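# Snap odd-numbered fruitlets off a branch onto the mat

## Task

Starting the count at the branch tip, break off fruitlets number 1, 3, 5 and every other one after that, and make sure each one lands on the mat underneath (dropping them straight from the branch is fine). Fruitlets 2, 4, 6 and so on must stay attached. Striking any fruitlet hard or clamping one with the gripper at maximum force may count as failure, and the result only counts if it holds without the robot propping anything up at the end.

## Robot and tools

Robot: a single six-joint arm (Trossen WXAI follower) with a two-finger parallel gripper and a wrist camera. Two fixed head cameras (cam_head_left, cam_head_right) and cam_wrist each give 504x504 images. A loose object may occasionally get a small push from outside. Knocking or placing anything off the table is a failure.

Frame: the scene frame has its origin on the table surface straight under the arm base, +z up, +x forward, +y to the left when facing along +x. The base itself may sit slightly tilted. The gripper's fingers point along its own +x and close along its own y. end_effector_position is the spot between the finger pads, roughly 3-4 cm short of the fingertips; its printed value gets less accurate at long reach.

execute_actions(actions, pictures): actions is a list holding at most one item, or nothing.
- Empty list []: no motion, just returns current state.
- Motion: {"rows": [[...], ...], "steps": n}, n from 1 to 15 (default 15), each step lasting 1/30 s. Each row drives one step; if rows run out, the final row keeps repeating. One list covers the one arm: each row has 7 numbers, all within -1 to 1, in this order: waist, shoulder, elbow, wrist pitch, wrist yaw, wrist roll, gripper opening.
- The six joint numbers are scaled offsets, not poses. They are measured from the joint angles printed in the most recent result that listed them (before any such result in the scene, and for later calls within the same reply, from where the arm stands when the action begins), never from the previous row. Scale: 1.0 equals 0.9615 rad for waist, shoulder and elbow, 1.713 rad for wrist pitch, 1.767 for wrist yaw, 1.728 for wrist roll. So all zeros means go back to those reference angles, not stay put.
- Joint ranges (rad): waist -3.054..3.054, shoulder 0.000..3.142, elbow 0.000..2.356, wrist pitch -1.571..1.571, wrist yaw -1.571..1.571, wrist roll -3.142..3.142. A request reaching more than 0.010 rad beyond an end is refused and nothing moves. True ends may differ by up to 0.010 rad; a target beyond the true end is clipped there and the result reports "joint sent to its limit" (possibly for an earlier, still-running move). Absence of that line does not prove more room exists.
- The seventh number, opening, is absolute: +1 fully open (pads 0.088 m apart), empty fingers touch near -0.80, values below that down to -1 change nothing more. Full open to closed takes about 0.5 s or longer.
- Wait: {"steps": n} with no rows, n up to 300; it returns once n steps have elapsed since the previous result, counting your reply time.
- pictures: true/false to include camera images (included by default).

Motion limits: each step, the target sent to a joint stays within a fixed lead of its measured angle (0.211 rad for the first three joints, 0.213 wrist pitch, 0.267 wrist yaw, 0.228 wrist roll), and all targets are pulled back if they would put the gripper over 70 mm from where it is measured. Big moves therefore take several steps. Friction can leave a joint short of its target, especially at long reach, and tiny commands may not move it at all; check Joint positions after each move. Between calls the arm keeps heading for the last row sent until it nearly stops or a step is HELD; afterwards only a new action makes it move further.

Result lines: the state line gives end_effector_position (m), end_effector_quat_wxyz and linear/angular velocities in the scene frame. Joint positions and Joint velocities list the six joints in column order (rad, rad/s) and then the pad gap (m, m/s). grip_measured is the measured opening on the command scale. "joint command not followed" means the clearance check altered or blocked targets (mount blocks and posts count as part of the arm). HELD marks steps where your row was not fully sent. MOTOR HOT appears from 50 °C; at 95 °C an OVER-TEMPERATURE FAULT holds the arm until cooled, and if cooling takes too long power is cut and the arm goes limp. Holding loads heats the motors, even while you are thinking.

Gripping: readings may be offset by up to about 1 mm throughout a scene, and squeezing something hard makes them read up to about 3 mm (0.061 on the scale) narrower than the pads really are. To hold something, command roughly 0.07 below grip_measured for a firm hold, less for a gentler one; avoid full force on fruitlets. Parts thinner than about 3 mm get proportionally less force. Each pad can push about 34-49 N, and the first contact can spike harder.

Torque fault: if contact torque hits a joint's load limit (waist 17.4, shoulder 21.6, elbow 21.5, wrist pitch 5.67, wrist yaw 5.65, wrist roll 5.3 N m, held weight included), the arm freezes for 10 s and the rest of the call is dropped. Avoid hard pushes, slams and drops; move smoothly.

zoom_image(camera, region): enlarged view of part of that camera's latest image; region [x0, y0, x1, y1] in pixels from the top-left, no larger than 504 by 504.

show_instructions(): displays this scene's reference images; moves nothing. read_manual(section): returns URDF licence text ("licences"). finished_scene(scene): ends and grades the current scene (number 1 or 2) and loads the next; cannot be reversed. Replying without any tool call ends everything.

Camera calibration (pinhole with radial distortion) and the URDF are provided for locating objects; actual cameras may deviate by a couple of degrees and several millimetres.

Each tool is called after "Call:" by a JSON object that holds its "fn" and its "kwargs".

Reference images:

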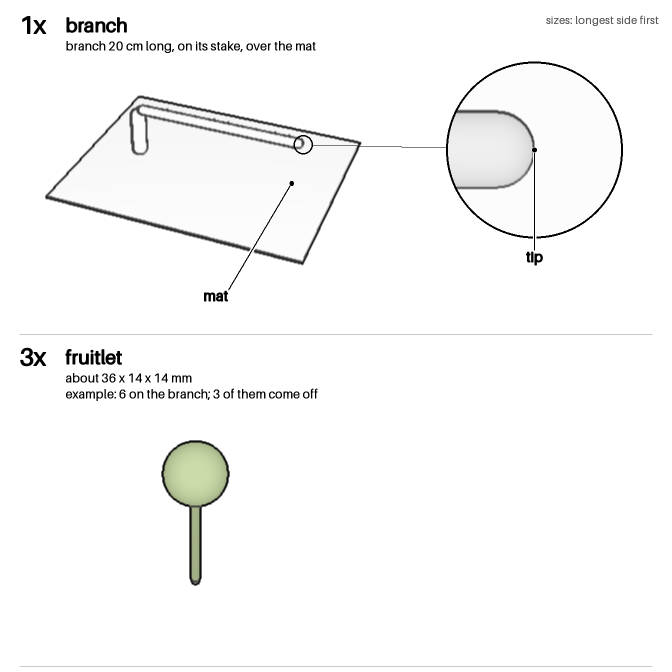

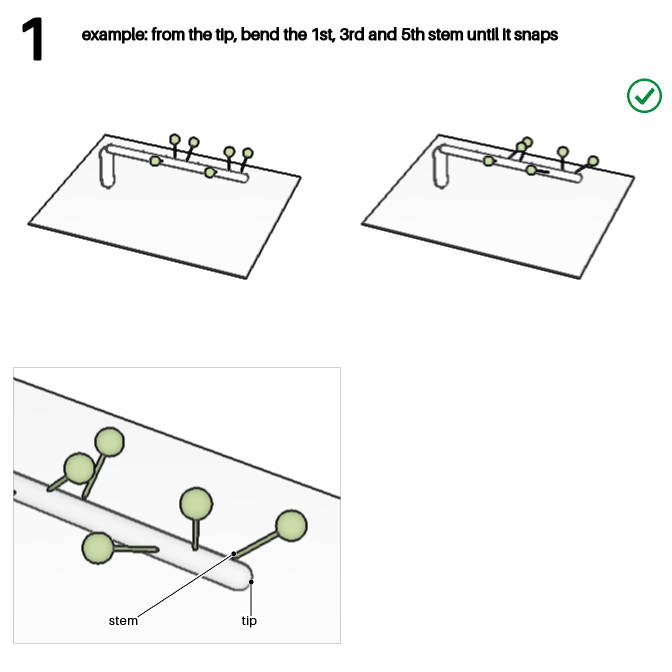

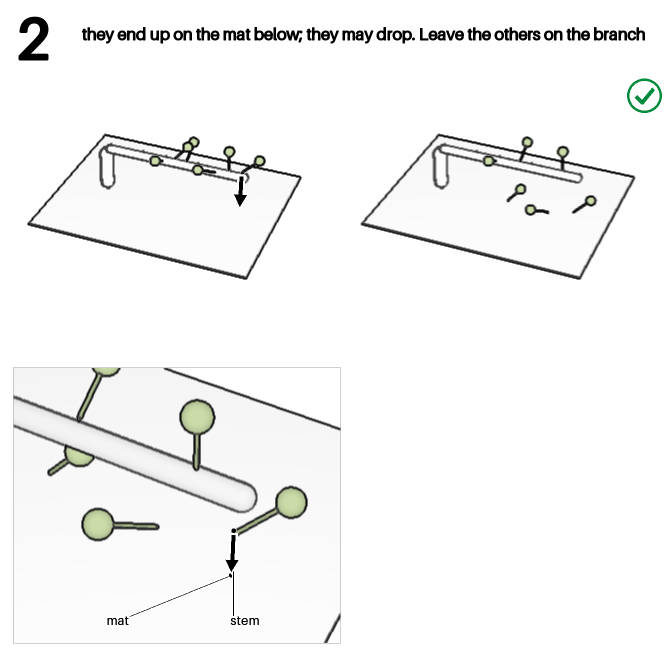

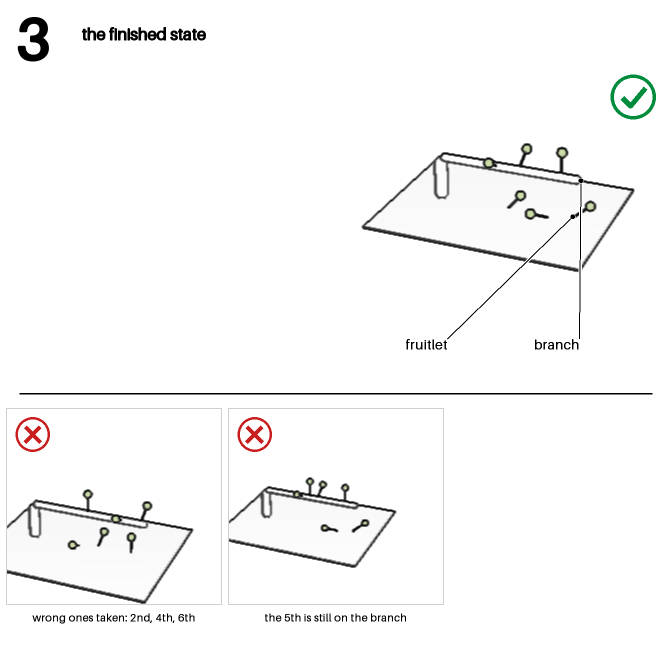

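## Session

Call:
{"fn": "execute_actions", "kwargs": {"actions": []}}

Scene clock: 0.00 s of 4200.00 s.
end_effector_position=(+0.3195, -0.0281, +0.3218) grip_measured=-0.010 end_effector_quat_wxyz=(+0.903, +0.430, -0.015, -0.015) end_effector_velocity=(-0.000, +0.003, -0.003) end_effector_angular_velocity=(-0.021, +0.009, +0.016)
Joint positions: [0.658 1.517 0.295 1.272 0.675 0.068 0.039]
Joint velocities: [-0.002 -0.002 -0.002 -0.022 -0.007 -0.007  0.   ]
Motor temperatures (°C, as the motors report them): [22 25 23 24 25 21]
Heat: hottest shoulder 25 °C (+0.0 °C/min).

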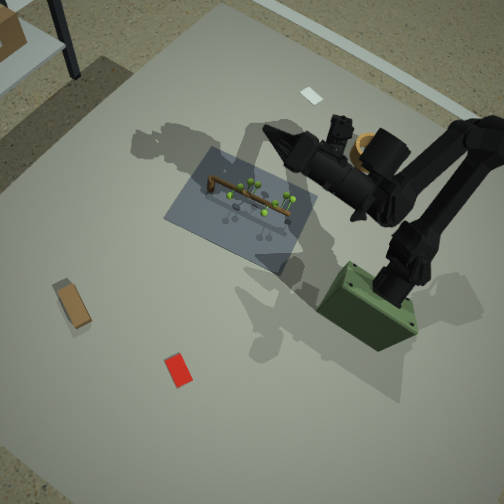

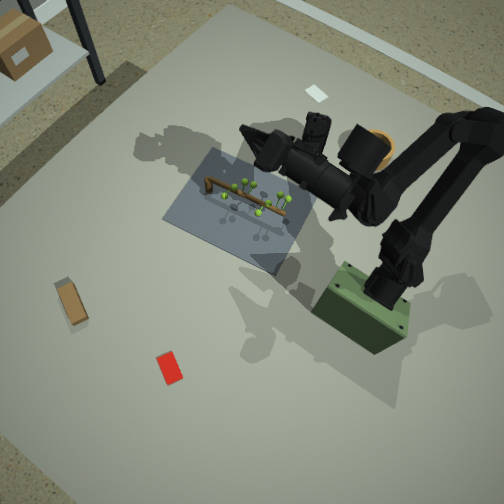

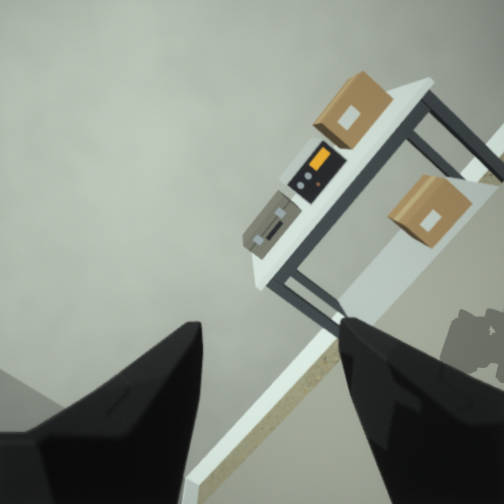

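Call:
{"fn": "zoom_image", "kwargs": {"camera": "cam_head_left", "region": [190, 150, 320, 250]}}

Call:
{"fn": "zoom_image", "kwargs": {"camera": "cam_head_right", "region": [190, 150, 320, 250]}}

Region (190, 150, 320, 250) of cam_head_left's 504x504 image, scaled by 3.877, with more detail than that image has; it fills the top 388 rows of this view, and the rest is white.

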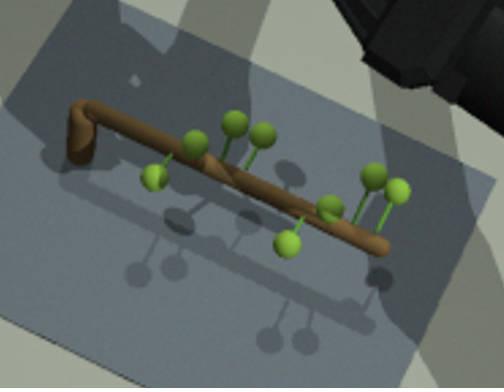

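Region (190, 150, 320, 250) of cam_head_right's 504x504 image, scaled by 3.877, with more detail than that image has; it fills the top 388 rows of this view, and the rest is white.

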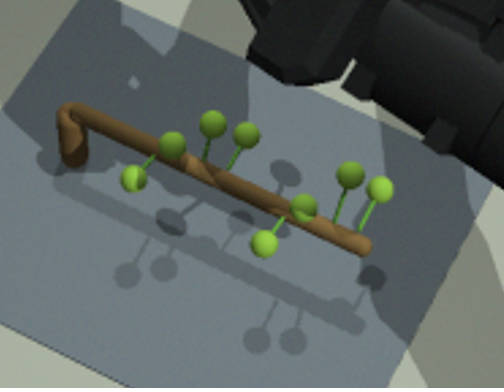

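Call:
{"fn": "execute_actions", "kwargs": {"actions": [{"rows": [[-0.02,0.03,0.08,-0.1,0,0.07,0.2],[-0.04,0.07,0.16,-0.2,0,0.14,0.4],[-0.06,0.11,0.25,-0.3,0,0.21,0.6],[-0.08,0.15,0.34,-0.4,0.01,0.28,0.8],[-0.10,0.19,0.43,-0.5,0.01,0.35,1],[-0.12,0.23,0.52,-0.6,0.01,0.42,1],[-0.14,0.27,0.63,-0.78,0.01,0.54,1]], "steps": 15}], "pictures": false}}

Call:
{"fn": "execute_actions", "kwargs": {"actions": [{"steps": 20}], "pictures": false}}

Scene clock: 120.50 s of 4200.00 s.
end_effector_position=(+0.4275, +0.0018, +0.3073) grip_measured=+0.979 end_effector_quat_wxyz=(+0.735, +0.648, +0.176, -0.090) end_effector_velocity=(-0.071, +0.109, -0.169) end_effector_angular_velocity=(+0.067, +0.991, +0.570)
Joint positions: [0.529 1.758 0.888 0.426 0.69  0.913 0.087]
Joint velocities: [-0.002 -0.002  0.237 -1.722  0.007  0.886  0.007]
Motor temperatures (°C, as the motors report them): [24 25 27 26 25 21]
Heat: hottest elbow 27 °C (+1.0 °C/min).
Steps of this call (steps 1 to 90: nothing new was sent; then 117.00 s passed at rest; steps 91 to 105: all 15 steps of this action). Readings (joint positions):
91: [0.657 1.518 0.304 1.241 0.675 0.092]
92: [0.651 1.526 0.332 1.181 0.676 0.147]
94: [0.628 1.579 0.431 1.058 0.677 0.271]
98: [0.562 1.705 0.666 0.826 0.686 0.519]
105: the state above

Scene clock: 121.17 s of 4200.00 s.
end_effector_position=(+0.3802, +0.0327, +0.2374) grip_measured=+0.992 end_effector_quat_wxyz=(+0.759, +0.530, +0.362, -0.110) end_effector_velocity=(-0.007, -0.000, -0.006) end_effector_angular_velocity=(-0.028, +0.033, +0.043)
Joint positions: [ 0.528  1.771  0.894 -0.06   0.691  0.996  0.088]
Joint velocities: [-0.002 -0.007  0.002 -0.066 -0.007 -0.007 -0.   ]
Motor temperatures (°C, as the motors report them): [24 25 27 26 25 21]
Heat: hottest elbow 27 °C (+1.0 °C/min).
Steps of this call (steps 1 to 20: the robot went on to your last target). Readings (joint positions):
1: [0.529 1.758 0.893 0.367 0.690 0.938]
2: [0.529 1.760 0.894 0.307 0.690 0.955]
4: [0.529 1.764 0.894 0.188 0.690 0.976]
8: [0.528 1.770 0.894 0.002 0.690 0.991]
20: the state above

Call:
{"fn": "execute_actions", "kwargs": {"actions": [{"rows": [[-0.02,0.03,0.09,-0.1,0.005,0.08,1],[-0.04,0.07,0.18,-0.2,0.01,0.16,1],[-0.07,0.12,0.3,-0.35,0.014,0.26,1],[-0.10,0.18,0.42,-0.5,0.014,0.36,1],[-0.12,0.23,0.53,-0.65,0.014,0.46,1],[-0.1414,0.29,0.635,-0.777,0.015,0.55,1]], "steps": 15}], "pictures": false}}

Call:
{"fn": "execute_actions", "kwargs": {"actions": [{"steps": 25}]}}

Scene clock: 131.03 s of 4200.00 s.
end_effector_position=(+0.4074, -0.0163, +0.2172) grip_measured=+0.992 end_effector_quat_wxyz=(+0.521, +0.628, +0.426, -0.391) end_effector_velocity=(-0.225, -0.079, -0.039) end_effector_angular_velocity=(-0.228, +1.055, +0.104)
Joint positions: [ 0.393  2.035  1.493 -0.913  0.718  1.855  0.088]
Joint velocities: [ 0.017  0.002  0.256 -1.707 -0.022  0.93  -0.   ]
Motor temperatures (°C, as the motors report them): [24 25 28 26 25 21]
Heat: hottest elbow 28 °C (+1.0 °C/min).
Steps of this call (steps 1 to 15: the robot went on to your last target; steps 16 to 90: nothing new was sent; then 6.37 s passed at rest; steps 91 to 105: all 15 steps of this action). Readings (joint positions):
91: [0.528 1.774 0.908 -0.101 0.691 1.026]
92: [0.524 1.785 0.940 -0.165 0.695 1.084]
94: [0.500 1.838 1.042 -0.281 0.703 1.208]
98: [0.421 1.983 1.283 -0.509 0.713 1.457]
105: the state above

Scene clock: 131.87 s of 4200.00 s.
end_effector_position=(+0.3306, -0.0455, +0.2017) grip_measured=+0.992 end_effector_quat_wxyz=(+0.539, +0.461, +0.536, -0.457) end_effector_velocity=(-0.002, -0.001, -0.001) end_effector_angular_velocity=(+0.004, +0.010, -0.004)
Joint positions: [ 0.394  2.041  1.499 -1.389  0.718  1.941  0.088]
Joint velocities: [-0.002 -0.002 -0.002 -0.007 -0.007  0.007 -0.   ]
Motor temperatures (°C, as the motors report them): [25 25 28 26 25 21]
Heat: hottest elbow 28 °C (+1.0 °C/min).
Steps of this call (steps 1 to 25: the robot went on to your last target). Readings (joint positions):
1: [0.394 2.035 1.498 -0.971 0.718 1.881]
2: [0.394 2.035 1.499 -1.031 0.718 1.899]
4: [0.394 2.039 1.499 -1.150 0.718 1.920]
8: [0.394 2.041 1.499 -1.328 0.718 1.936]
25: the state above
camera_calibration (this result's frames):
cam_wrist: T_world_to_cam=[[-0.988558, -0.149814, 0.0175777, 0.323678], [-0.137233, 0.941615, 0.307453, 0.0606289], [-0.0626124, 0.301523, -0.951401, 0.299936], [0, 0, 0, 1]] pos_world=[0.347075, -0.099035, 0.261029]

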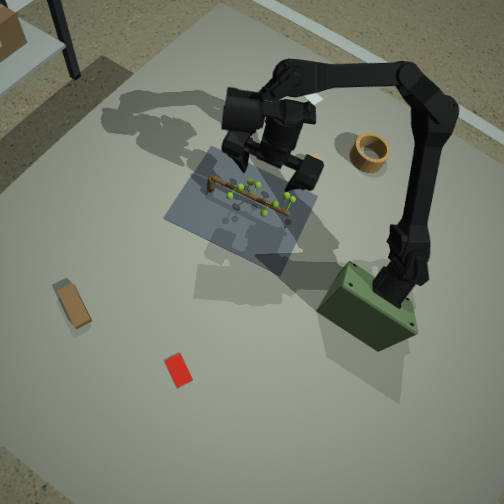

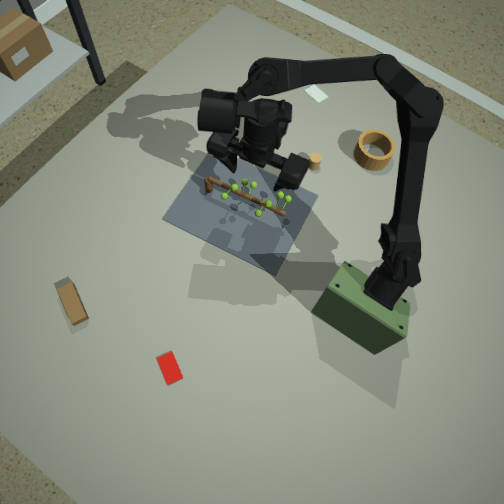

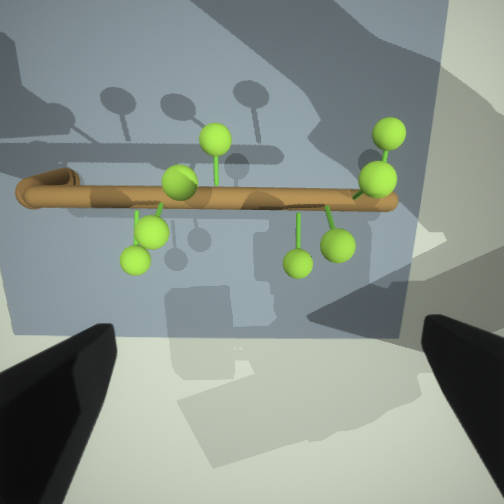

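Call:
{"fn": "execute_actions", "kwargs": {"actions": [{"rows": [[-0.017,-0.013,-0.010,0.005,-0.007,-0.011,0.8],[-0.035,-0.025,-0.020,0.010,-0.013,-0.023,0.6],[-0.052,-0.038,-0.029,0.015,-0.020,-0.034,0.4],[-0.069,-0.051,-0.039,0.020,-0.027,-0.045,0.2],[-0.086,-0.063,-0.049,0.025,-0.034,-0.057,0],[-0.104,-0.076,-0.059,0.030,-0.040,-0.068,-0.2],[-0.121,-0.089,-0.069,0.035,-0.047,-0.079,-0.4],[-0.138,-0.101,-0.079,0.040,-0.054,-0.091,-0.6],[-0.156,-0.114,-0.088,0.045,-0.061,-0.102,-0.68],[-0.173,-0.127,-0.098,0.050,-0.067,-0.113,-0.68],[-0.190,-0.139,-0.108,0.054,-0.074,-0.125,-0.68],[-0.207,-0.152,-0.118,0.059,-0.081,-0.136,-0.68],[-0.225,-0.165,-0.128,0.064,-0.088,-0.147,-0.68],[-0.242,-0.177,-0.138,0.069,-0.094,-0.159,-0.68],[-0.259,-0.190,-0.147,0.074,-0.101,-0.170,-0.68]], "steps": 15}], "pictures": false}}

Call:
{"fn": "execute_actions", "kwargs": {"actions": [{"steps": 10}], "pictures": false}}

Scene clock: 252.37 s of 4200.00 s.
end_effector_position=(+0.3155, -0.0843, +0.1671) grip_measured=-0.590 end_effector_quat_wxyz=(+0.471, +0.488, +0.599, -0.425) end_effector_velocity=(-0.054, -0.086, -0.077) end_effector_angular_velocity=(+0.443, +0.145, +0.017)
Joint positions: [ 0.192  1.897  1.391 -1.286  0.572  1.703  0.01 ]
Joint velocities: [-0.486 -0.354 -0.281  0.212 -0.359 -0.579 -0.065]
Motor temperatures (°C, as the motors report them): [30 27 28 24 25 21]
Heat: hottest waist 30 °C (+1.0 °C/min).
Steps of this call (steps 1 to 15: the robot went on to your last target; steps 16 to 90: nothing new was sent; then 117.00 s passed at rest; steps 91 to 105: all 15 steps of this action). Readings (joint positions):
91: [0.394 2.041 1.499 -1.389 0.716 1.941]
92: [0.391 2.039 1.498 -1.386 0.711 1.935]
94: [0.376 2.028 1.489 -1.372 0.694 1.908]
98: [0.311 1.985 1.455 -1.343 0.653 1.838]
105: the state above

Scene clock: 252.70 s of 4200.00 s.
end_effector_position=(+0.3112, -0.0919, +0.1604) grip_measured=-0.675 end_effector_quat_wxyz=(+0.459, +0.496, +0.608, -0.417) end_effector_velocity=(-0.004, +0.006, -0.001) end_effector_angular_velocity=(+0.022, +0.004, +0.027)
Joint positions: [ 0.149  1.866  1.367 -1.265  0.542  1.654  0.006]
Joint velocities: [ 0.002 -0.002 -0.017  0.007 -0.022 -0.022 -0.001]
Motor temperatures (°C, as the motors report them): [30 27 28 24 25 21]
Heat: hottest waist 30 °C (+1.0 °C/min).
Steps of this call (steps 1 to 10: the robot went on to your last target). Readings (joint positions):
1: [0.177 1.887 1.383 -1.280 0.563 1.688]
2: [0.165 1.879 1.378 -1.276 0.558 1.677]
4: [0.152 1.870 1.372 -1.270 0.550 1.665]
8: [0.149 1.866 1.368 -1.265 0.543 1.656]
10: the state above

Call:
{"fn": "execute_actions", "kwargs": {"actions": [{"rows": [[-0.022,-0.017,-0.013,0.006,-0.009,-0.015,-0.68],[-0.045,-0.034,-0.027,0.013,-0.017,-0.029,-0.68],[-0.067,-0.052,-0.041,0.019,-0.026,-0.044,-0.68],[-0.089,-0.069,-0.055,0.026,-0.035,-0.058,-0.68],[-0.112,-0.086,-0.068,0.032,-0.043,-0.073,-0.68],[-0.134,-0.103,-0.082,0.039,-0.052,-0.088,-0.68],[-0.156,-0.120,-0.096,0.045,-0.061,-0.102,-0.68],[-0.179,-0.137,-0.109,0.052,-0.069,-0.117,-0.68],[-0.201,-0.155,-0.123,0.058,-0.078,-0.131,-0.68],[-0.223,-0.172,-0.137,0.065,-0.087,-0.146,-0.68],[-0.246,-0.189,-0.150,0.071,-0.095,-0.160,-0.68],[-0.268,-0.206,-0.164,0.0775,-0.104,-0.175,-0.68]], "steps": 15}], "pictures": false}}

Call:
{"fn": "execute_actions", "kwargs": {"actions": [{"steps": 12}]}}

Scene clock: 268.03 s of 4200.00 s.
end_effector_position=(+0.2837, -0.1314, +0.1282) grip_measured=-0.676 end_effector_quat_wxyz=(+0.405, +0.551, +0.634, -0.362) end_effector_velocity=(-0.027, -0.038, -0.023) end_effector_angular_velocity=(+0.153, -0.058, -0.076)
Joint positions: [-0.095  1.686  1.229 -1.145  0.376  1.38   0.006]
Joint velocities: [-0.232 -0.183 -0.125  0.11  -0.154 -0.242 -0.   ]
Motor temperatures (°C, as the motors report them): [30 28 27 24 25 21]
Heat: hottest waist 30 °C (+1.0 °C/min).
Steps of this call (steps 1 to 30: the robot went on to your last target; steps 31 to 90: nothing new was sent; then 11.83 s passed at rest; steps 91 to 105: all 15 steps of this action). Readings (joint positions):
91: [0.148 1.865 1.366 -1.262 0.538 1.648]
92: [0.144 1.861 1.363 -1.256 0.531 1.639]
94: [0.122 1.844 1.347 -1.242 0.510 1.606]
98: [0.038 1.785 1.302 -1.205 0.459 1.519]
105: the state above

Scene clock: 268.43 s of 4200.00 s.
end_effector_position=(+0.2826, -0.1308, +0.1274) grip_measured=-0.676 end_effector_quat_wxyz=(+0.405, +0.554, +0.636, -0.353) end_effector_velocity=(-0.002, -0.000, +0.001) end_effector_angular_velocity=(+0.009, -0.006, +0.019)
Joint positions: [-0.103  1.677  1.218 -1.134  0.36   1.357  0.006]
Joint velocities: [-0.002 -0.007 -0.002 -0.007 -0.007 -0.022 -0.   ]
Motor temperatures (°C, as the motors report them): [30 28 27 24 25 21]
Heat: hottest waist 30 °C (+1.0 °C/min).
Steps of this call (steps 1 to 12: the robot went on to your last target). Readings (joint positions):
1: [-0.100 1.682 1.226 -1.142 0.372 1.373]
2: [-0.102 1.679 1.224 -1.139 0.368 1.368]
4: [-0.103 1.678 1.221 -1.137 0.363 1.362]
8: [-0.103 1.678 1.218 -1.135 0.361 1.358]
12: the state above
camera_calibration (this result's frames):
cam_wrist: T_world_to_cam=[[-0.989593, -0.141513, 0.0260529, 0.265055], [-0.0861176, 0.727525, 0.680655, 0.0672706], [-0.115276, 0.671328, -0.732141, 0.287271], [0, 0, 0, 1]] pos_world=[0.301205, -0.204285, 0.157629]

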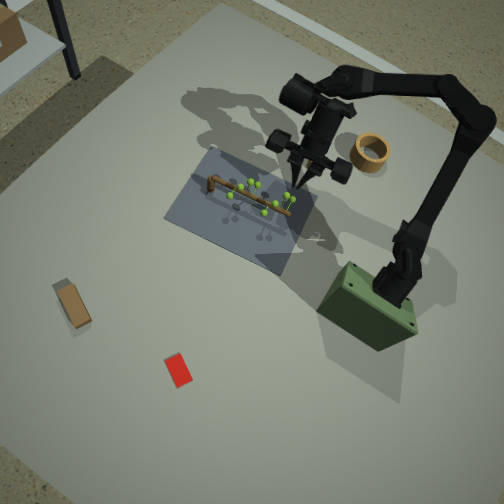

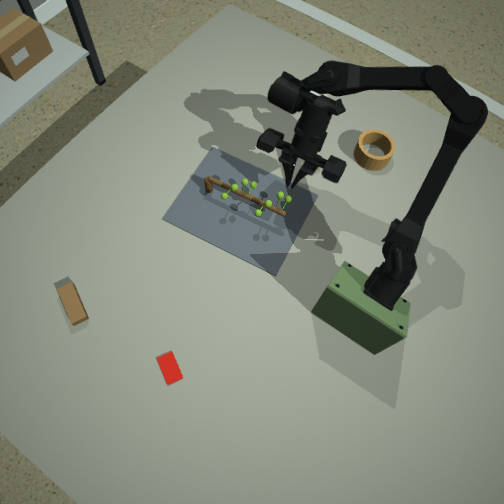

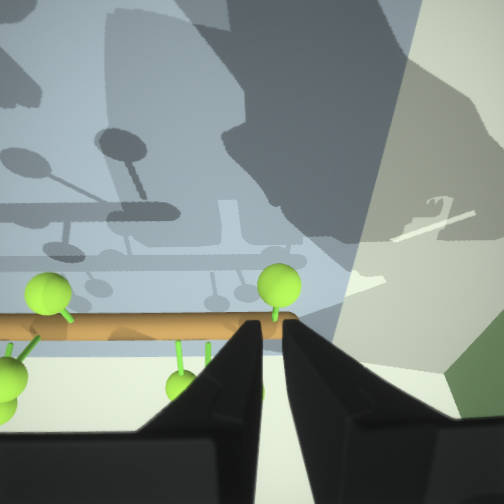

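Call:
{"fn": "execute_actions", "kwargs": {"actions": [{"rows": [[-0.007,-0.009,-0.014,0.005,0,-0.003,-0.68],[-0.010,-0.010,-0.021,0.009,0,-0.005,-0.68],[-0.013,-0.011,-0.028,0.013,0,-0.007,-0.68],[-0.016,-0.012,-0.035,0.017,0,-0.009,-0.68],[-0.019,-0.012,-0.042,0.021,0,-0.011,-0.68],[-0.022,-0.013,-0.049,0.025,0,-0.013,-0.68],[-0.025,-0.014,-0.056,0.029,0,-0.015,-0.68],[-0.028,-0.015,-0.063,0.033,0,-0.016,-0.68],[-0.030,-0.015,-0.070,0.037,0,-0.017,-0.68],[-0.032,-0.016,-0.075,0.041,0,-0.018,-0.68]], "steps": 15}], "pictures": false}}

Call:
{"fn": "execute_actions", "kwargs": {"actions": [{"steps": 8}]}}

Scene clock: 311.53 s of 4200.00 s.
end_effector_position=(+0.2771, -0.1258, +0.1129) grip_measured=-0.676 end_effector_quat_wxyz=(+0.404, +0.554, +0.637, -0.353) end_effector_velocity=(+0.001, -0.000, -0.003) end_effector_angular_velocity=(-0.010, -0.020, -0.013)
Joint positions: [-0.129  1.671  1.155 -1.069  0.36   1.332  0.006]
Joint velocities: [-0.002 -0.012 -0.022  0.037  0.007 -0.007 -0.   ]
Motor temperatures (°C, as the motors report them): [29 30 26 24 25 21]
Heat: hottest shoulder 30 °C (+0.0 °C/min).
Steps of this call (steps 1 to 30: the robot went on to your last target; steps 31 to 90: nothing new was sent; then 39.60 s passed at rest; steps 91 to 105: all 15 steps of this action). Readings (joint positions):
91: [-0.103 1.676 1.217 -1.133 0.360 1.357]
92: [-0.104 1.676 1.215 -1.129 0.360 1.356]
94: [-0.107 1.674 1.207 -1.120 0.360 1.353]
98: [-0.118 1.672 1.182 -1.097 0.360 1.342]
105: the state above

Scene clock: 311.80 s of 4200.00 s.
end_effector_position=(+0.2774, -0.1259, +0.1130) grip_measured=-0.676 end_effector_quat_wxyz=(+0.405, +0.555, +0.636, -0.353) end_effector_velocity=(-0.002, -0.001, -0.001) end_effector_angular_velocity=(-0.005, -0.002, +0.024)
Joint positions: [-0.129  1.669  1.154 -1.066  0.36   1.331  0.006]
Joint velocities: [-0.002 -0.002 -0.002 -0.007  0.007 -0.022  0.   ]
Motor temperatures (°C, as the motors report them): [29 30 26 24 25 21]
Heat: hottest shoulder 30 °C (+0.0 °C/min).
Steps of this call (steps 1 to 8: the robot went on to your last target). Readings (joint positions):
1: [-0.129 1.671 1.155 -1.068 0.360 1.332]
2: [-0.129 1.670 1.155 -1.068 0.360 1.332]
4: [-0.129 1.669 1.154 -1.067 0.360 1.332]
8: the state above
camera_calibration (this result's frames):
cam_wrist: T_world_to_cam=[[-0.989977, -0.138954, 0.025235, 0.261516], [-0.0847399, 0.727395, 0.680967, 0.0725982], [-0.112979, 0.672003, -0.73188, 0.272213], [0, 0, 0, 1]] pos_world=[0.295801, -0.199397, 0.143191]

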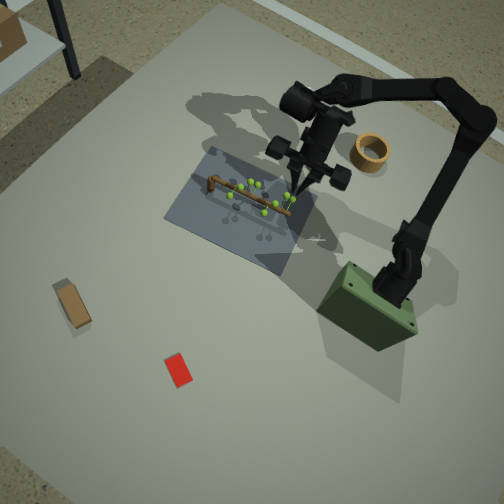

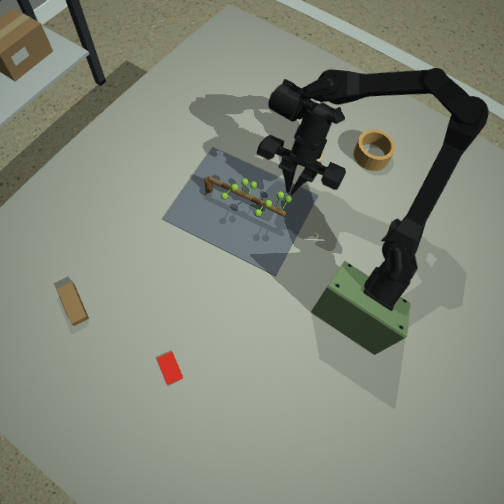

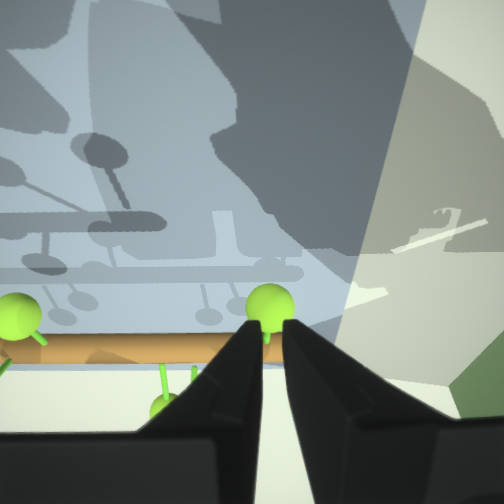

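Call:
{"fn": "zoom_image", "kwargs": {"camera": "cam_head_left", "region": [260, 165, 330, 225]}}

Call:
{"fn": "zoom_image", "kwargs": {"camera": "cam_head_right", "region": [255, 165, 325, 225]}}

Region (260, 165, 330, 225) of cam_head_left's 504x504 image, scaled by 7.200, with more detail than that image has; it fills the top 432 rows of this view, and the rest is white.

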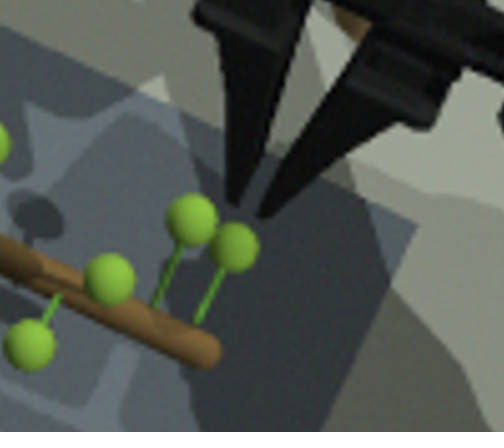

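Region (255, 165, 325, 225) of cam_head_right's 504x504 image, scaled by 7.200, with more detail than that image has; it fills the top 432 rows of this view, and the rest is white.

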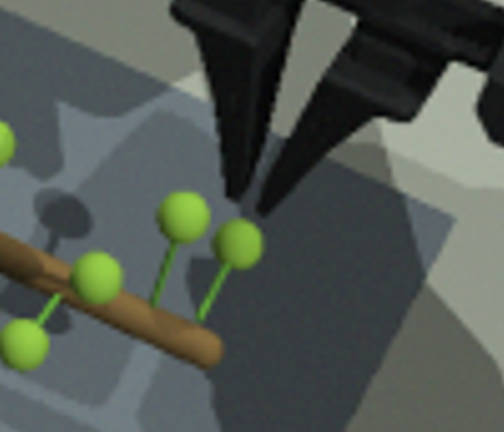

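Call:
{"fn": "execute_actions", "kwargs": {"actions": [{"rows": [[-0.004,0.004,-0.012,0.004,0,-0.002,-0.68],[-0.005,0.007,-0.017,0.007,0,-0.002,-0.68],[-0.005,0.009,-0.022,0.010,0,-0.003,-0.68],[-0.006,0.011,-0.027,0.013,0,-0.003,-0.68],[-0.006,0.012,-0.032,0.016,0,-0.003,-0.68],[-0.007,0.013,-0.037,0.019,0,-0.004,-0.68],[-0.007,0.014,-0.042,0.023,0,-0.004,-0.68],[-0.008,0.014,-0.047,0.0265,0,-0.004,-0.68]], "steps": 15}], "pictures": false}}

Call:
{"fn": "execute_actions", "kwargs": {"actions": [{"steps": 5}]}}

Call:
{"fn": "zoom_image", "kwargs": {"camera": "cam_head_left", "region": [260, 165, 330, 225]}}

Scene clock: 346.07 s of 4200.00 s.
end_effector_position=(+0.2755, -0.1195, +0.1060) grip_measured=-0.676 end_effector_quat_wxyz=(+0.405, +0.556, +0.635, -0.353) end_effector_velocity=(+0.000, -0.001, -0.001) end_effector_angular_velocity=(+0.006, +0.003, -0.018)
Joint positions: [-0.131  1.672  1.117 -1.024  0.36   1.33   0.006]
Joint velocities: [-0.007 -0.002 -0.002  0.007 -0.007  0.007 -0.   ]
Motor temperatures (°C, as the motors report them): [29 30 26 24 25 21]
Heat: hottest shoulder 30 °C (+1.0 °C/min).
Steps of this call (steps 1 to 15: the robot went on to your last target; steps 16 to 90: nothing new was sent; then 30.77 s passed at rest; steps 91 to 105: all 15 steps of this action). Readings (joint positions):
91: [-0.129 1.669 1.153 -1.065 0.360 1.331]
92: [-0.129 1.669 1.152 -1.063 0.360 1.331]
94: [-0.129 1.669 1.146 -1.056 0.360 1.331]
98: [-0.130 1.669 1.129 -1.037 0.360 1.331]
105: the state above

Scene clock: 346.23 s of 4200.00 s.
end_effector_position=(+0.2757, -0.1195, +0.1059) grip_measured=-0.676 end_effector_quat_wxyz=(+0.405, +0.556, +0.634, -0.353) end_effector_velocity=(-0.005, +0.001, +0.001) end_effector_angular_velocity=(+0.011, +0.007, +0.033)
Joint positions: [-0.131  1.672  1.117 -1.023  0.36   1.33   0.006]
Joint velocities: [-0.002 -0.002 -0.002 -0.022 -0.007 -0.022 -0.   ]
Motor temperatures (°C, as the motors report them): [29 30 26 24 25 21]
Heat: hottest shoulder 30 °C (+1.0 °C/min).
Steps of this call (steps 1 to 5: the robot went on to your last target). Readings (joint positions):
1: [-0.131 1.672 1.117 -1.024 0.360 1.330]
2: [-0.131 1.672 1.117 -1.024 0.360 1.330]
4: [-0.131 1.672 1.117 -1.023 0.360 1.330]
5: the state above
camera_calibration (this result's frames):
cam_wrist: T_world_to_cam=[[-0.990449, -0.135792, 0.0238991, 0.261526], [-0.083381, 0.727944, 0.680547, 0.0723743], [-0.10981, 0.672055, -0.732314, 0.261695], [0, 0, 0, 1]] pos_world=[0.293799, -0.193045, 0.136139]

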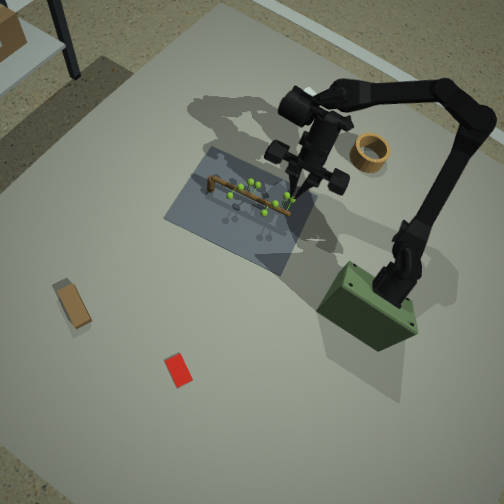

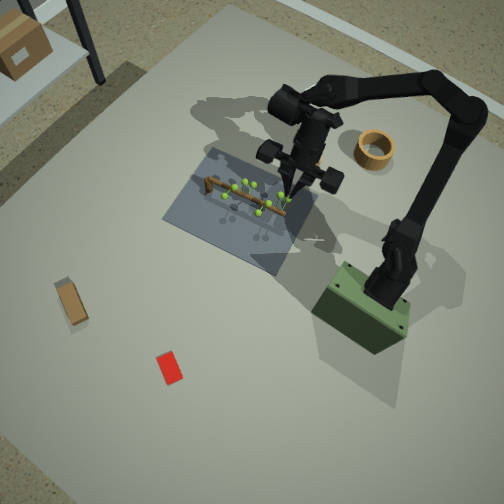

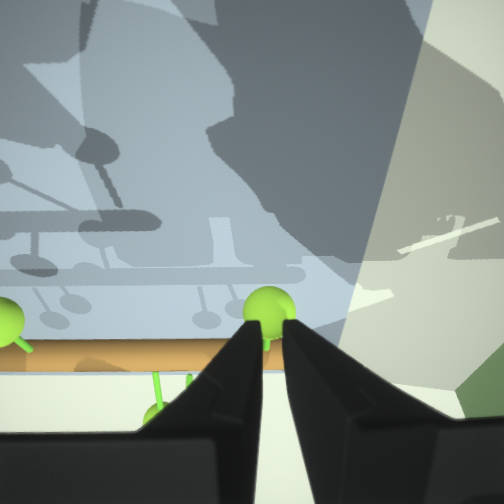

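Region (260, 165, 330, 225) of cam_head_left's 504x504 image, scaled by 7.200, with more detail than that image has; it fills the top 432 rows of this view, and the rest is white.

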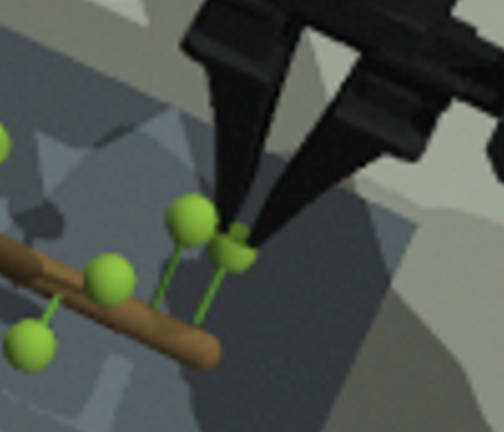

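Call:
{"fn": "execute_actions", "kwargs": {"actions": [{"rows": [[-0.005,0.012,-0.010,0.003,0,-0.003,-0.68],[-0.006,0.013,-0.013,0.005,0,-0.004,-0.68],[-0.007,0.014,-0.015,0.007,0,-0.005,-0.68],[-0.009,0.015,-0.017,0.009,0,-0.006,-0.68],[-0.011,0.016,-0.019,0.011,0,-0.007,-0.68],[-0.013,0.017,-0.021,0.013,0,-0.008,-0.68],[-0.015,0.018,-0.023,0.015,0,-0.009,-0.68],[-0.017,0.019,-0.025,0.017,0,-0.010,-0.68],[-0.019,0.020,-0.027,0.019,0,-0.011,-0.68],[-0.021,0.021,-0.029,0.021,0,-0.012,-0.68],[-0.023,0.021,-0.031,0.023,0,-0.014,-0.68],[-0.025,0.022,-0.033,0.025,0,-0.015,-0.68]], "steps": 15}], "pictures": false}}

Call:
{"fn": "execute_actions", "kwargs": {"actions": [{"steps": 6}]}}

Call:
{"fn": "zoom_image", "kwargs": {"camera": "cam_head_left", "region": [260, 165, 330, 225]}}

Scene clock: 362.90 s of 4200.00 s.
end_effector_position=(+0.2750, -0.1176, +0.0967) grip_measured=-0.676 end_effector_quat_wxyz=(+0.404, +0.556, +0.635, -0.353) end_effector_velocity=(-0.007, +0.000, -0.009) end_effector_angular_velocity=(-0.002, +0.016, +0.034)
Joint positions: [-0.15   1.681  1.094 -0.986  0.36   1.311  0.006]
Joint velocities: [-0.022  0.007 -0.022  0.007  0.007 -0.037 -0.   ]
Motor temperatures (°C, as the motors report them): [29 29 26 24 25 21]
Heat: hottest waist 29 °C (-1.0 °C/min).
Steps of this call (steps 1 to 15: the robot went on to your last target; steps 16 to 90: nothing new was sent; then 13.17 s passed at rest; steps 91 to 105: all 15 steps of this action). Readings (joint positions):
91: [-0.131 1.672 1.117 -1.023 0.360 1.330]
92: [-0.132 1.672 1.116 -1.021 0.360 1.330]
94: [-0.132 1.672 1.113 -1.016 0.360 1.328]
98: [-0.138 1.676 1.106 -1.005 0.360 1.322]
105: the state above

Scene clock: 363.10 s of 4200.00 s.
end_effector_position=(+0.2753, -0.1176, +0.0964) grip_measured=-0.676 end_effector_quat_wxyz=(+0.405, +0.556, +0.634, -0.353) end_effector_velocity=(+0.000, -0.002, -0.001) end_effector_angular_velocity=(-0.008, -0.006, +0.001)
Joint positions: [-0.15   1.681  1.094 -0.983  0.36   1.309  0.006]
Joint velocities: [-0.002 -0.002 -0.002  0.007  0.007 -0.007 -0.   ]
Motor temperatures (°C, as the motors report them): [29 29 26 24 25 21]
Heat: hottest waist 29 °C (-1.0 °C/min).
Steps of this call (steps 1 to 6: the robot went on to your last target). Readings (joint positions):
1: [-0.150 1.681 1.094 -0.985 0.360 1.310]
2: [-0.150 1.681 1.094 -0.984 0.360 1.310]
4: [-0.150 1.681 1.094 -0.984 0.360 1.310]
6: the state above
camera_calibration (this result's frames):
cam_wrist: T_world_to_cam=[[-0.990518, -0.135403, 0.0232345, 0.261761], [-0.0835564, 0.728006, 0.68046, 0.0775318], [-0.109051, 0.672067, -0.732417, 0.253262], [0, 0, 0, 1]] pos_world=[0.293376, -0.191209, 0.126654]

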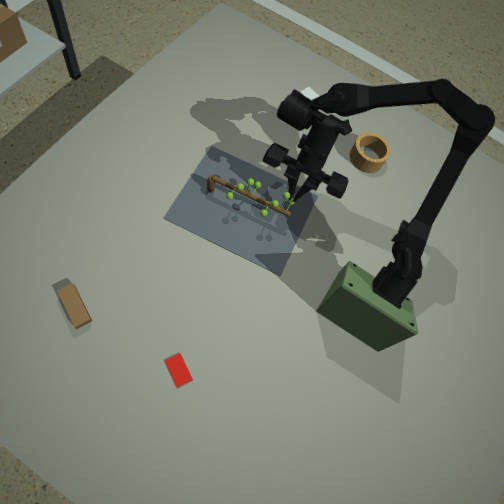

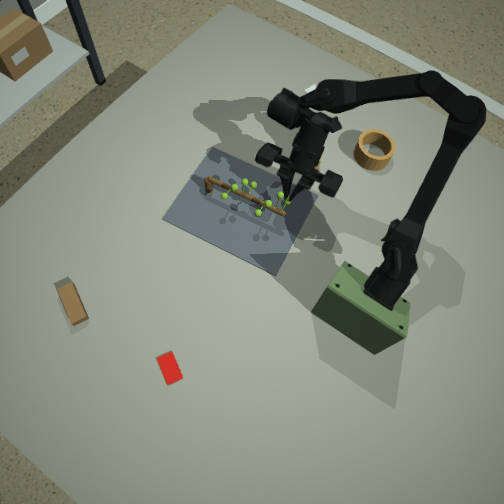

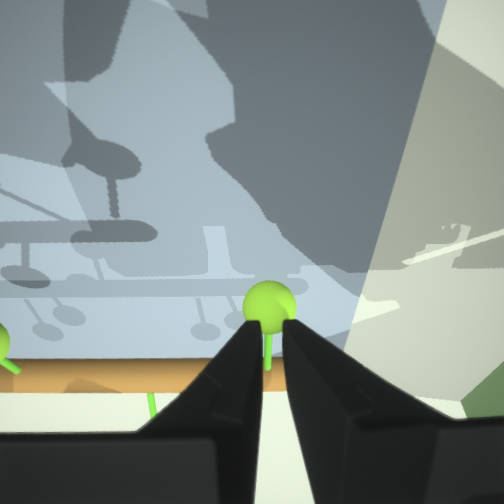

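Region (260, 165, 330, 225) of cam_head_left's 504x504 image, scaled by 7.200, with more detail than that image has; it fills the top 432 rows of this view, and the rest is white.

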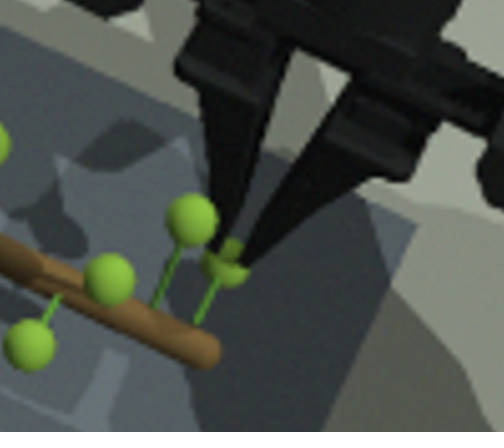

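Call:
{"fn": "execute_actions", "kwargs": {"actions": [{"rows": [[-0.007,0.013,-0.010,0.003,0,-0.004,-0.68],[-0.009,0.014,-0.012,0.005,0,-0.005,-0.68],[-0.011,0.015,-0.014,0.007,0,-0.006,-0.68],[-0.013,0.016,-0.016,0.009,0,-0.007,-0.68],[-0.015,0.017,-0.018,0.011,0,-0.009,-0.68],[-0.017,0.018,-0.020,0.013,0,-0.010,-0.68],[-0.019,0.019,-0.022,0.015,0,-0.011,-0.68],[-0.021,0.020,-0.024,0.017,0,-0.012,-0.68],[-0.024,0.021,-0.026,0.019,0,-0.014,-0.68],[-0.026,0.022,-0.028,0.022,0,-0.015,-0.68],[-0.028,0.023,-0.030,0.024,0,-0.016,-0.68],[-0.030,0.024,-0.032,0.026,0,-0.018,-0.68],[-0.0325,0.025,-0.0335,0.028,0,-0.019,-0.68]], "steps": 15}], "pictures": false}}

Call:
{"fn": "execute_actions", "kwargs": {"actions": [{"steps": 8}]}}

Call:
{"fn": "zoom_image", "kwargs": {"camera": "cam_head_left", "region": [260, 165, 330, 225]}}

Scene clock: 383.90 s of 4200.00 s.
end_effector_position=(+0.2743, -0.1165, +0.0857) grip_measured=-0.676 end_effector_quat_wxyz=(+0.404, +0.556, +0.635, -0.354) end_effector_velocity=(-0.011, +0.006, -0.016) end_effector_angular_velocity=(+0.030, +0.037, +0.027)
Joint positions: [-0.174  1.692  1.071 -0.942  0.36   1.285  0.006]
Joint velocities: [-0.042  0.022 -0.037  0.022 -0.022 -0.037 -0.   ]
Motor temperatures (°C, as the motors report them): [29 29 26 24 25 21]
Heat: hottest waist 29 °C (-1.0 °C/min).
Steps of this call (steps 1 to 15: the robot went on to your last target; steps 16 to 90: nothing new was sent; then 17.30 s passed at rest; steps 91 to 105: all 15 steps of this action). Readings (joint positions):
91: [-0.150 1.681 1.093 -0.982 0.360 1.309]
92: [-0.151 1.681 1.093 -0.981 0.360 1.308]
94: [-0.153 1.682 1.090 -0.976 0.360 1.306]
98: [-0.160 1.686 1.083 -0.964 0.360 1.299]
105: the state above

Scene clock: 384.17 s of 4200.00 s.
end_effector_position=(+0.2744, -0.1164, +0.0847) grip_measured=-0.676 end_effector_quat_wxyz=(+0.405, +0.556, +0.634, -0.353) end_effector_velocity=(-0.005, +0.001, +0.001) end_effector_angular_velocity=(+0.011, +0.019, +0.006)
Joint positions: [-0.176  1.694  1.069 -0.937  0.36   1.282  0.006]
Joint velocities: [-0.002 -0.002 -0.002 -0.022 -0.007  0.007  0.   ]
Motor temperatures (°C, as the motors report them): [29 29 26 24 25 21]
Heat: hottest waist 29 °C (-1.0 °C/min).
Steps of this call (steps 1 to 8: the robot went on to your last target). Readings (joint positions):
1: [-0.175 1.693 1.070 -0.941 0.360 1.284]
2: [-0.176 1.694 1.070 -0.940 0.360 1.283]
4: [-0.176 1.694 1.069 -0.939 0.360 1.283]
8: the state above
camera_calibration (this result's frames):
cam_wrist: T_world_to_cam=[[-0.990391, -0.136147, 0.0242869, 0.261109], [-0.0833706, 0.727886, 0.680611, 0.0844083], [-0.110341, 0.672046, -0.732242, 0.244124], [0, 0, 0, 1]] pos_world=[0.292574, -0.189953, 0.114967]

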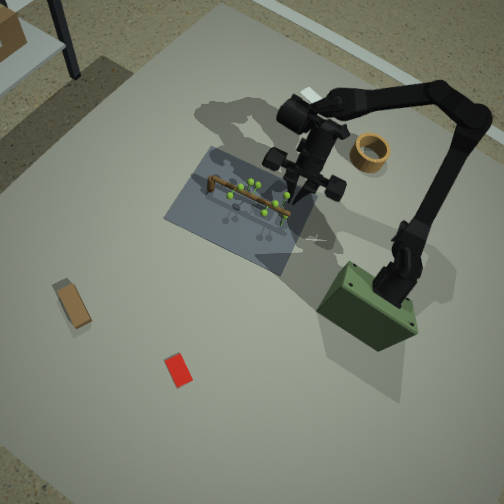

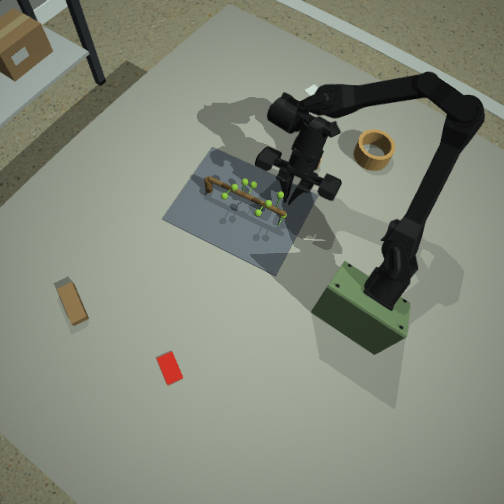

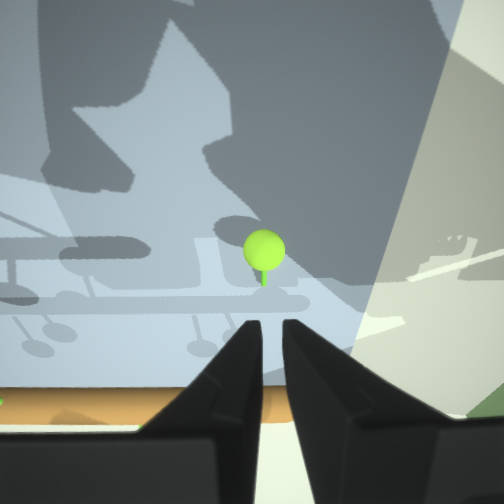

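Region (260, 165, 330, 225) of cam_head_left's 504x504 image, scaled by 7.200, with more detail than that image has; it fills the top 432 rows of this view, and the rest is white.

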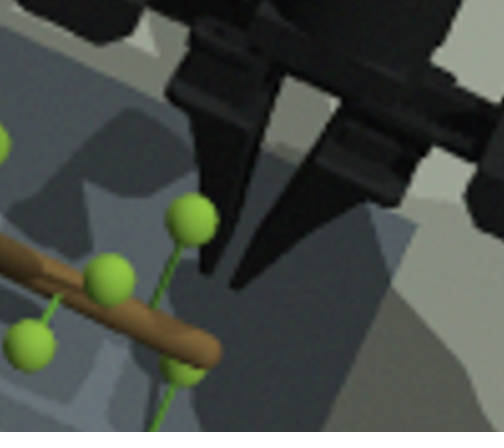

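Call:
{"fn": "execute_actions", "kwargs": {"actions": [{"rows": [[0.006,0,0.015,-0.008,0,0.003,-0.68],[0.010,0,0.027,-0.016,0,0.005,-0.68],[0.014,0,0.039,-0.025,0,0.007,-0.68],[0.018,0,0.051,-0.034,0,0.009,-0.68],[0.022,0.005,0.065,-0.042,0,0.012,-0.68],[0.028,0.02,0.085,-0.047,0,0.015,-0.68],[0.034,0.035,0.105,-0.051,0,0.018,-0.68],[0.040,0.05,0.126,-0.056,0,0.022,-0.68],[0.045,0.065,0.146,-0.060,0,0.025,-0.68],[0.051,0.08,0.167,-0.065,0,0.028,-0.68],[0.057,0.095,0.187,-0.069,0,0.031,-0.68],[0.062,0.11,0.208,-0.074,0,0.035,-0.68],[0.068,0.125,0.228,-0.078,0,0.038,-0.68],[0.074,0.14,0.249,-0.083,0,0.041,-0.68],[0.08,0.155,0.27,-0.087,0,0.045,-0.68]], "steps": 15}], "pictures": false}}

Call:
{"fn": "execute_actions", "kwargs": {"actions": [{"steps": 8}], "pictures": false}}

Scene clock: 416.30 s of 4200.00 s.
end_effector_position=(+0.3095, -0.1210, +0.1087) grip_measured=-0.676 end_effector_quat_wxyz=(+0.407, +0.554, +0.636, -0.351) end_effector_velocity=(+0.113, +0.024, +0.035) end_effector_angular_velocity=(+0.010, +0.024, +0.039)
Joint positions: [-0.114  1.793  1.273 -1.065  0.36   1.339  0.006]
Joint velocities: [ 0.168  0.432  0.569 -0.242 -0.007  0.168  0.   ]
Motor temperatures (°C, as the motors report them): [29 28 26 24 25 21]
Heat: hottest waist 29 °C (-1.0 °C/min).
Steps of this call (steps 1 to 15: the robot went on to your last target; steps 16 to 90: nothing new was sent; then 28.63 s passed at rest; steps 91 to 105: all 15 steps of this action). Readings (joint positions):
91: [-0.176 1.694 1.069 -0.937 0.360 1.282]
92: [-0.175 1.694 1.072 -0.944 0.360 1.282]
94: [-0.170 1.694 1.085 -0.965 0.360 1.284]
98: [-0.153 1.704 1.140 -1.008 0.360 1.301]
105: the state above

Scene clock: 416.57 s of 4200.00 s.
end_effector_position=(+0.3197, -0.1190, +0.1123) grip_measured=-0.676 end_effector_quat_wxyz=(+0.408, +0.554, +0.636, -0.350) end_effector_velocity=(+0.001, -0.001, +0.001) end_effector_angular_velocity=(+0.007, +0.019, -0.014)
Joint positions: [-0.099  1.828  1.321 -1.083  0.36   1.354  0.006]
Joint velocities: [-0.002  0.012  0.022 -0.022 -0.007  0.022 -0.   ]
Motor temperatures (°C, as the motors report them): [29 28 26 24 25 21]
Heat: hottest waist 29 °C (-1.0 °C/min).
Steps of this call (steps 1 to 8: the robot went on to your last target). Readings (joint positions):
1: [-0.109 1.805 1.289 -1.069 0.360 1.344]
2: [-0.105 1.814 1.301 -1.071 0.360 1.347]
4: [-0.100 1.823 1.313 -1.079 0.360 1.351]
8: the state above


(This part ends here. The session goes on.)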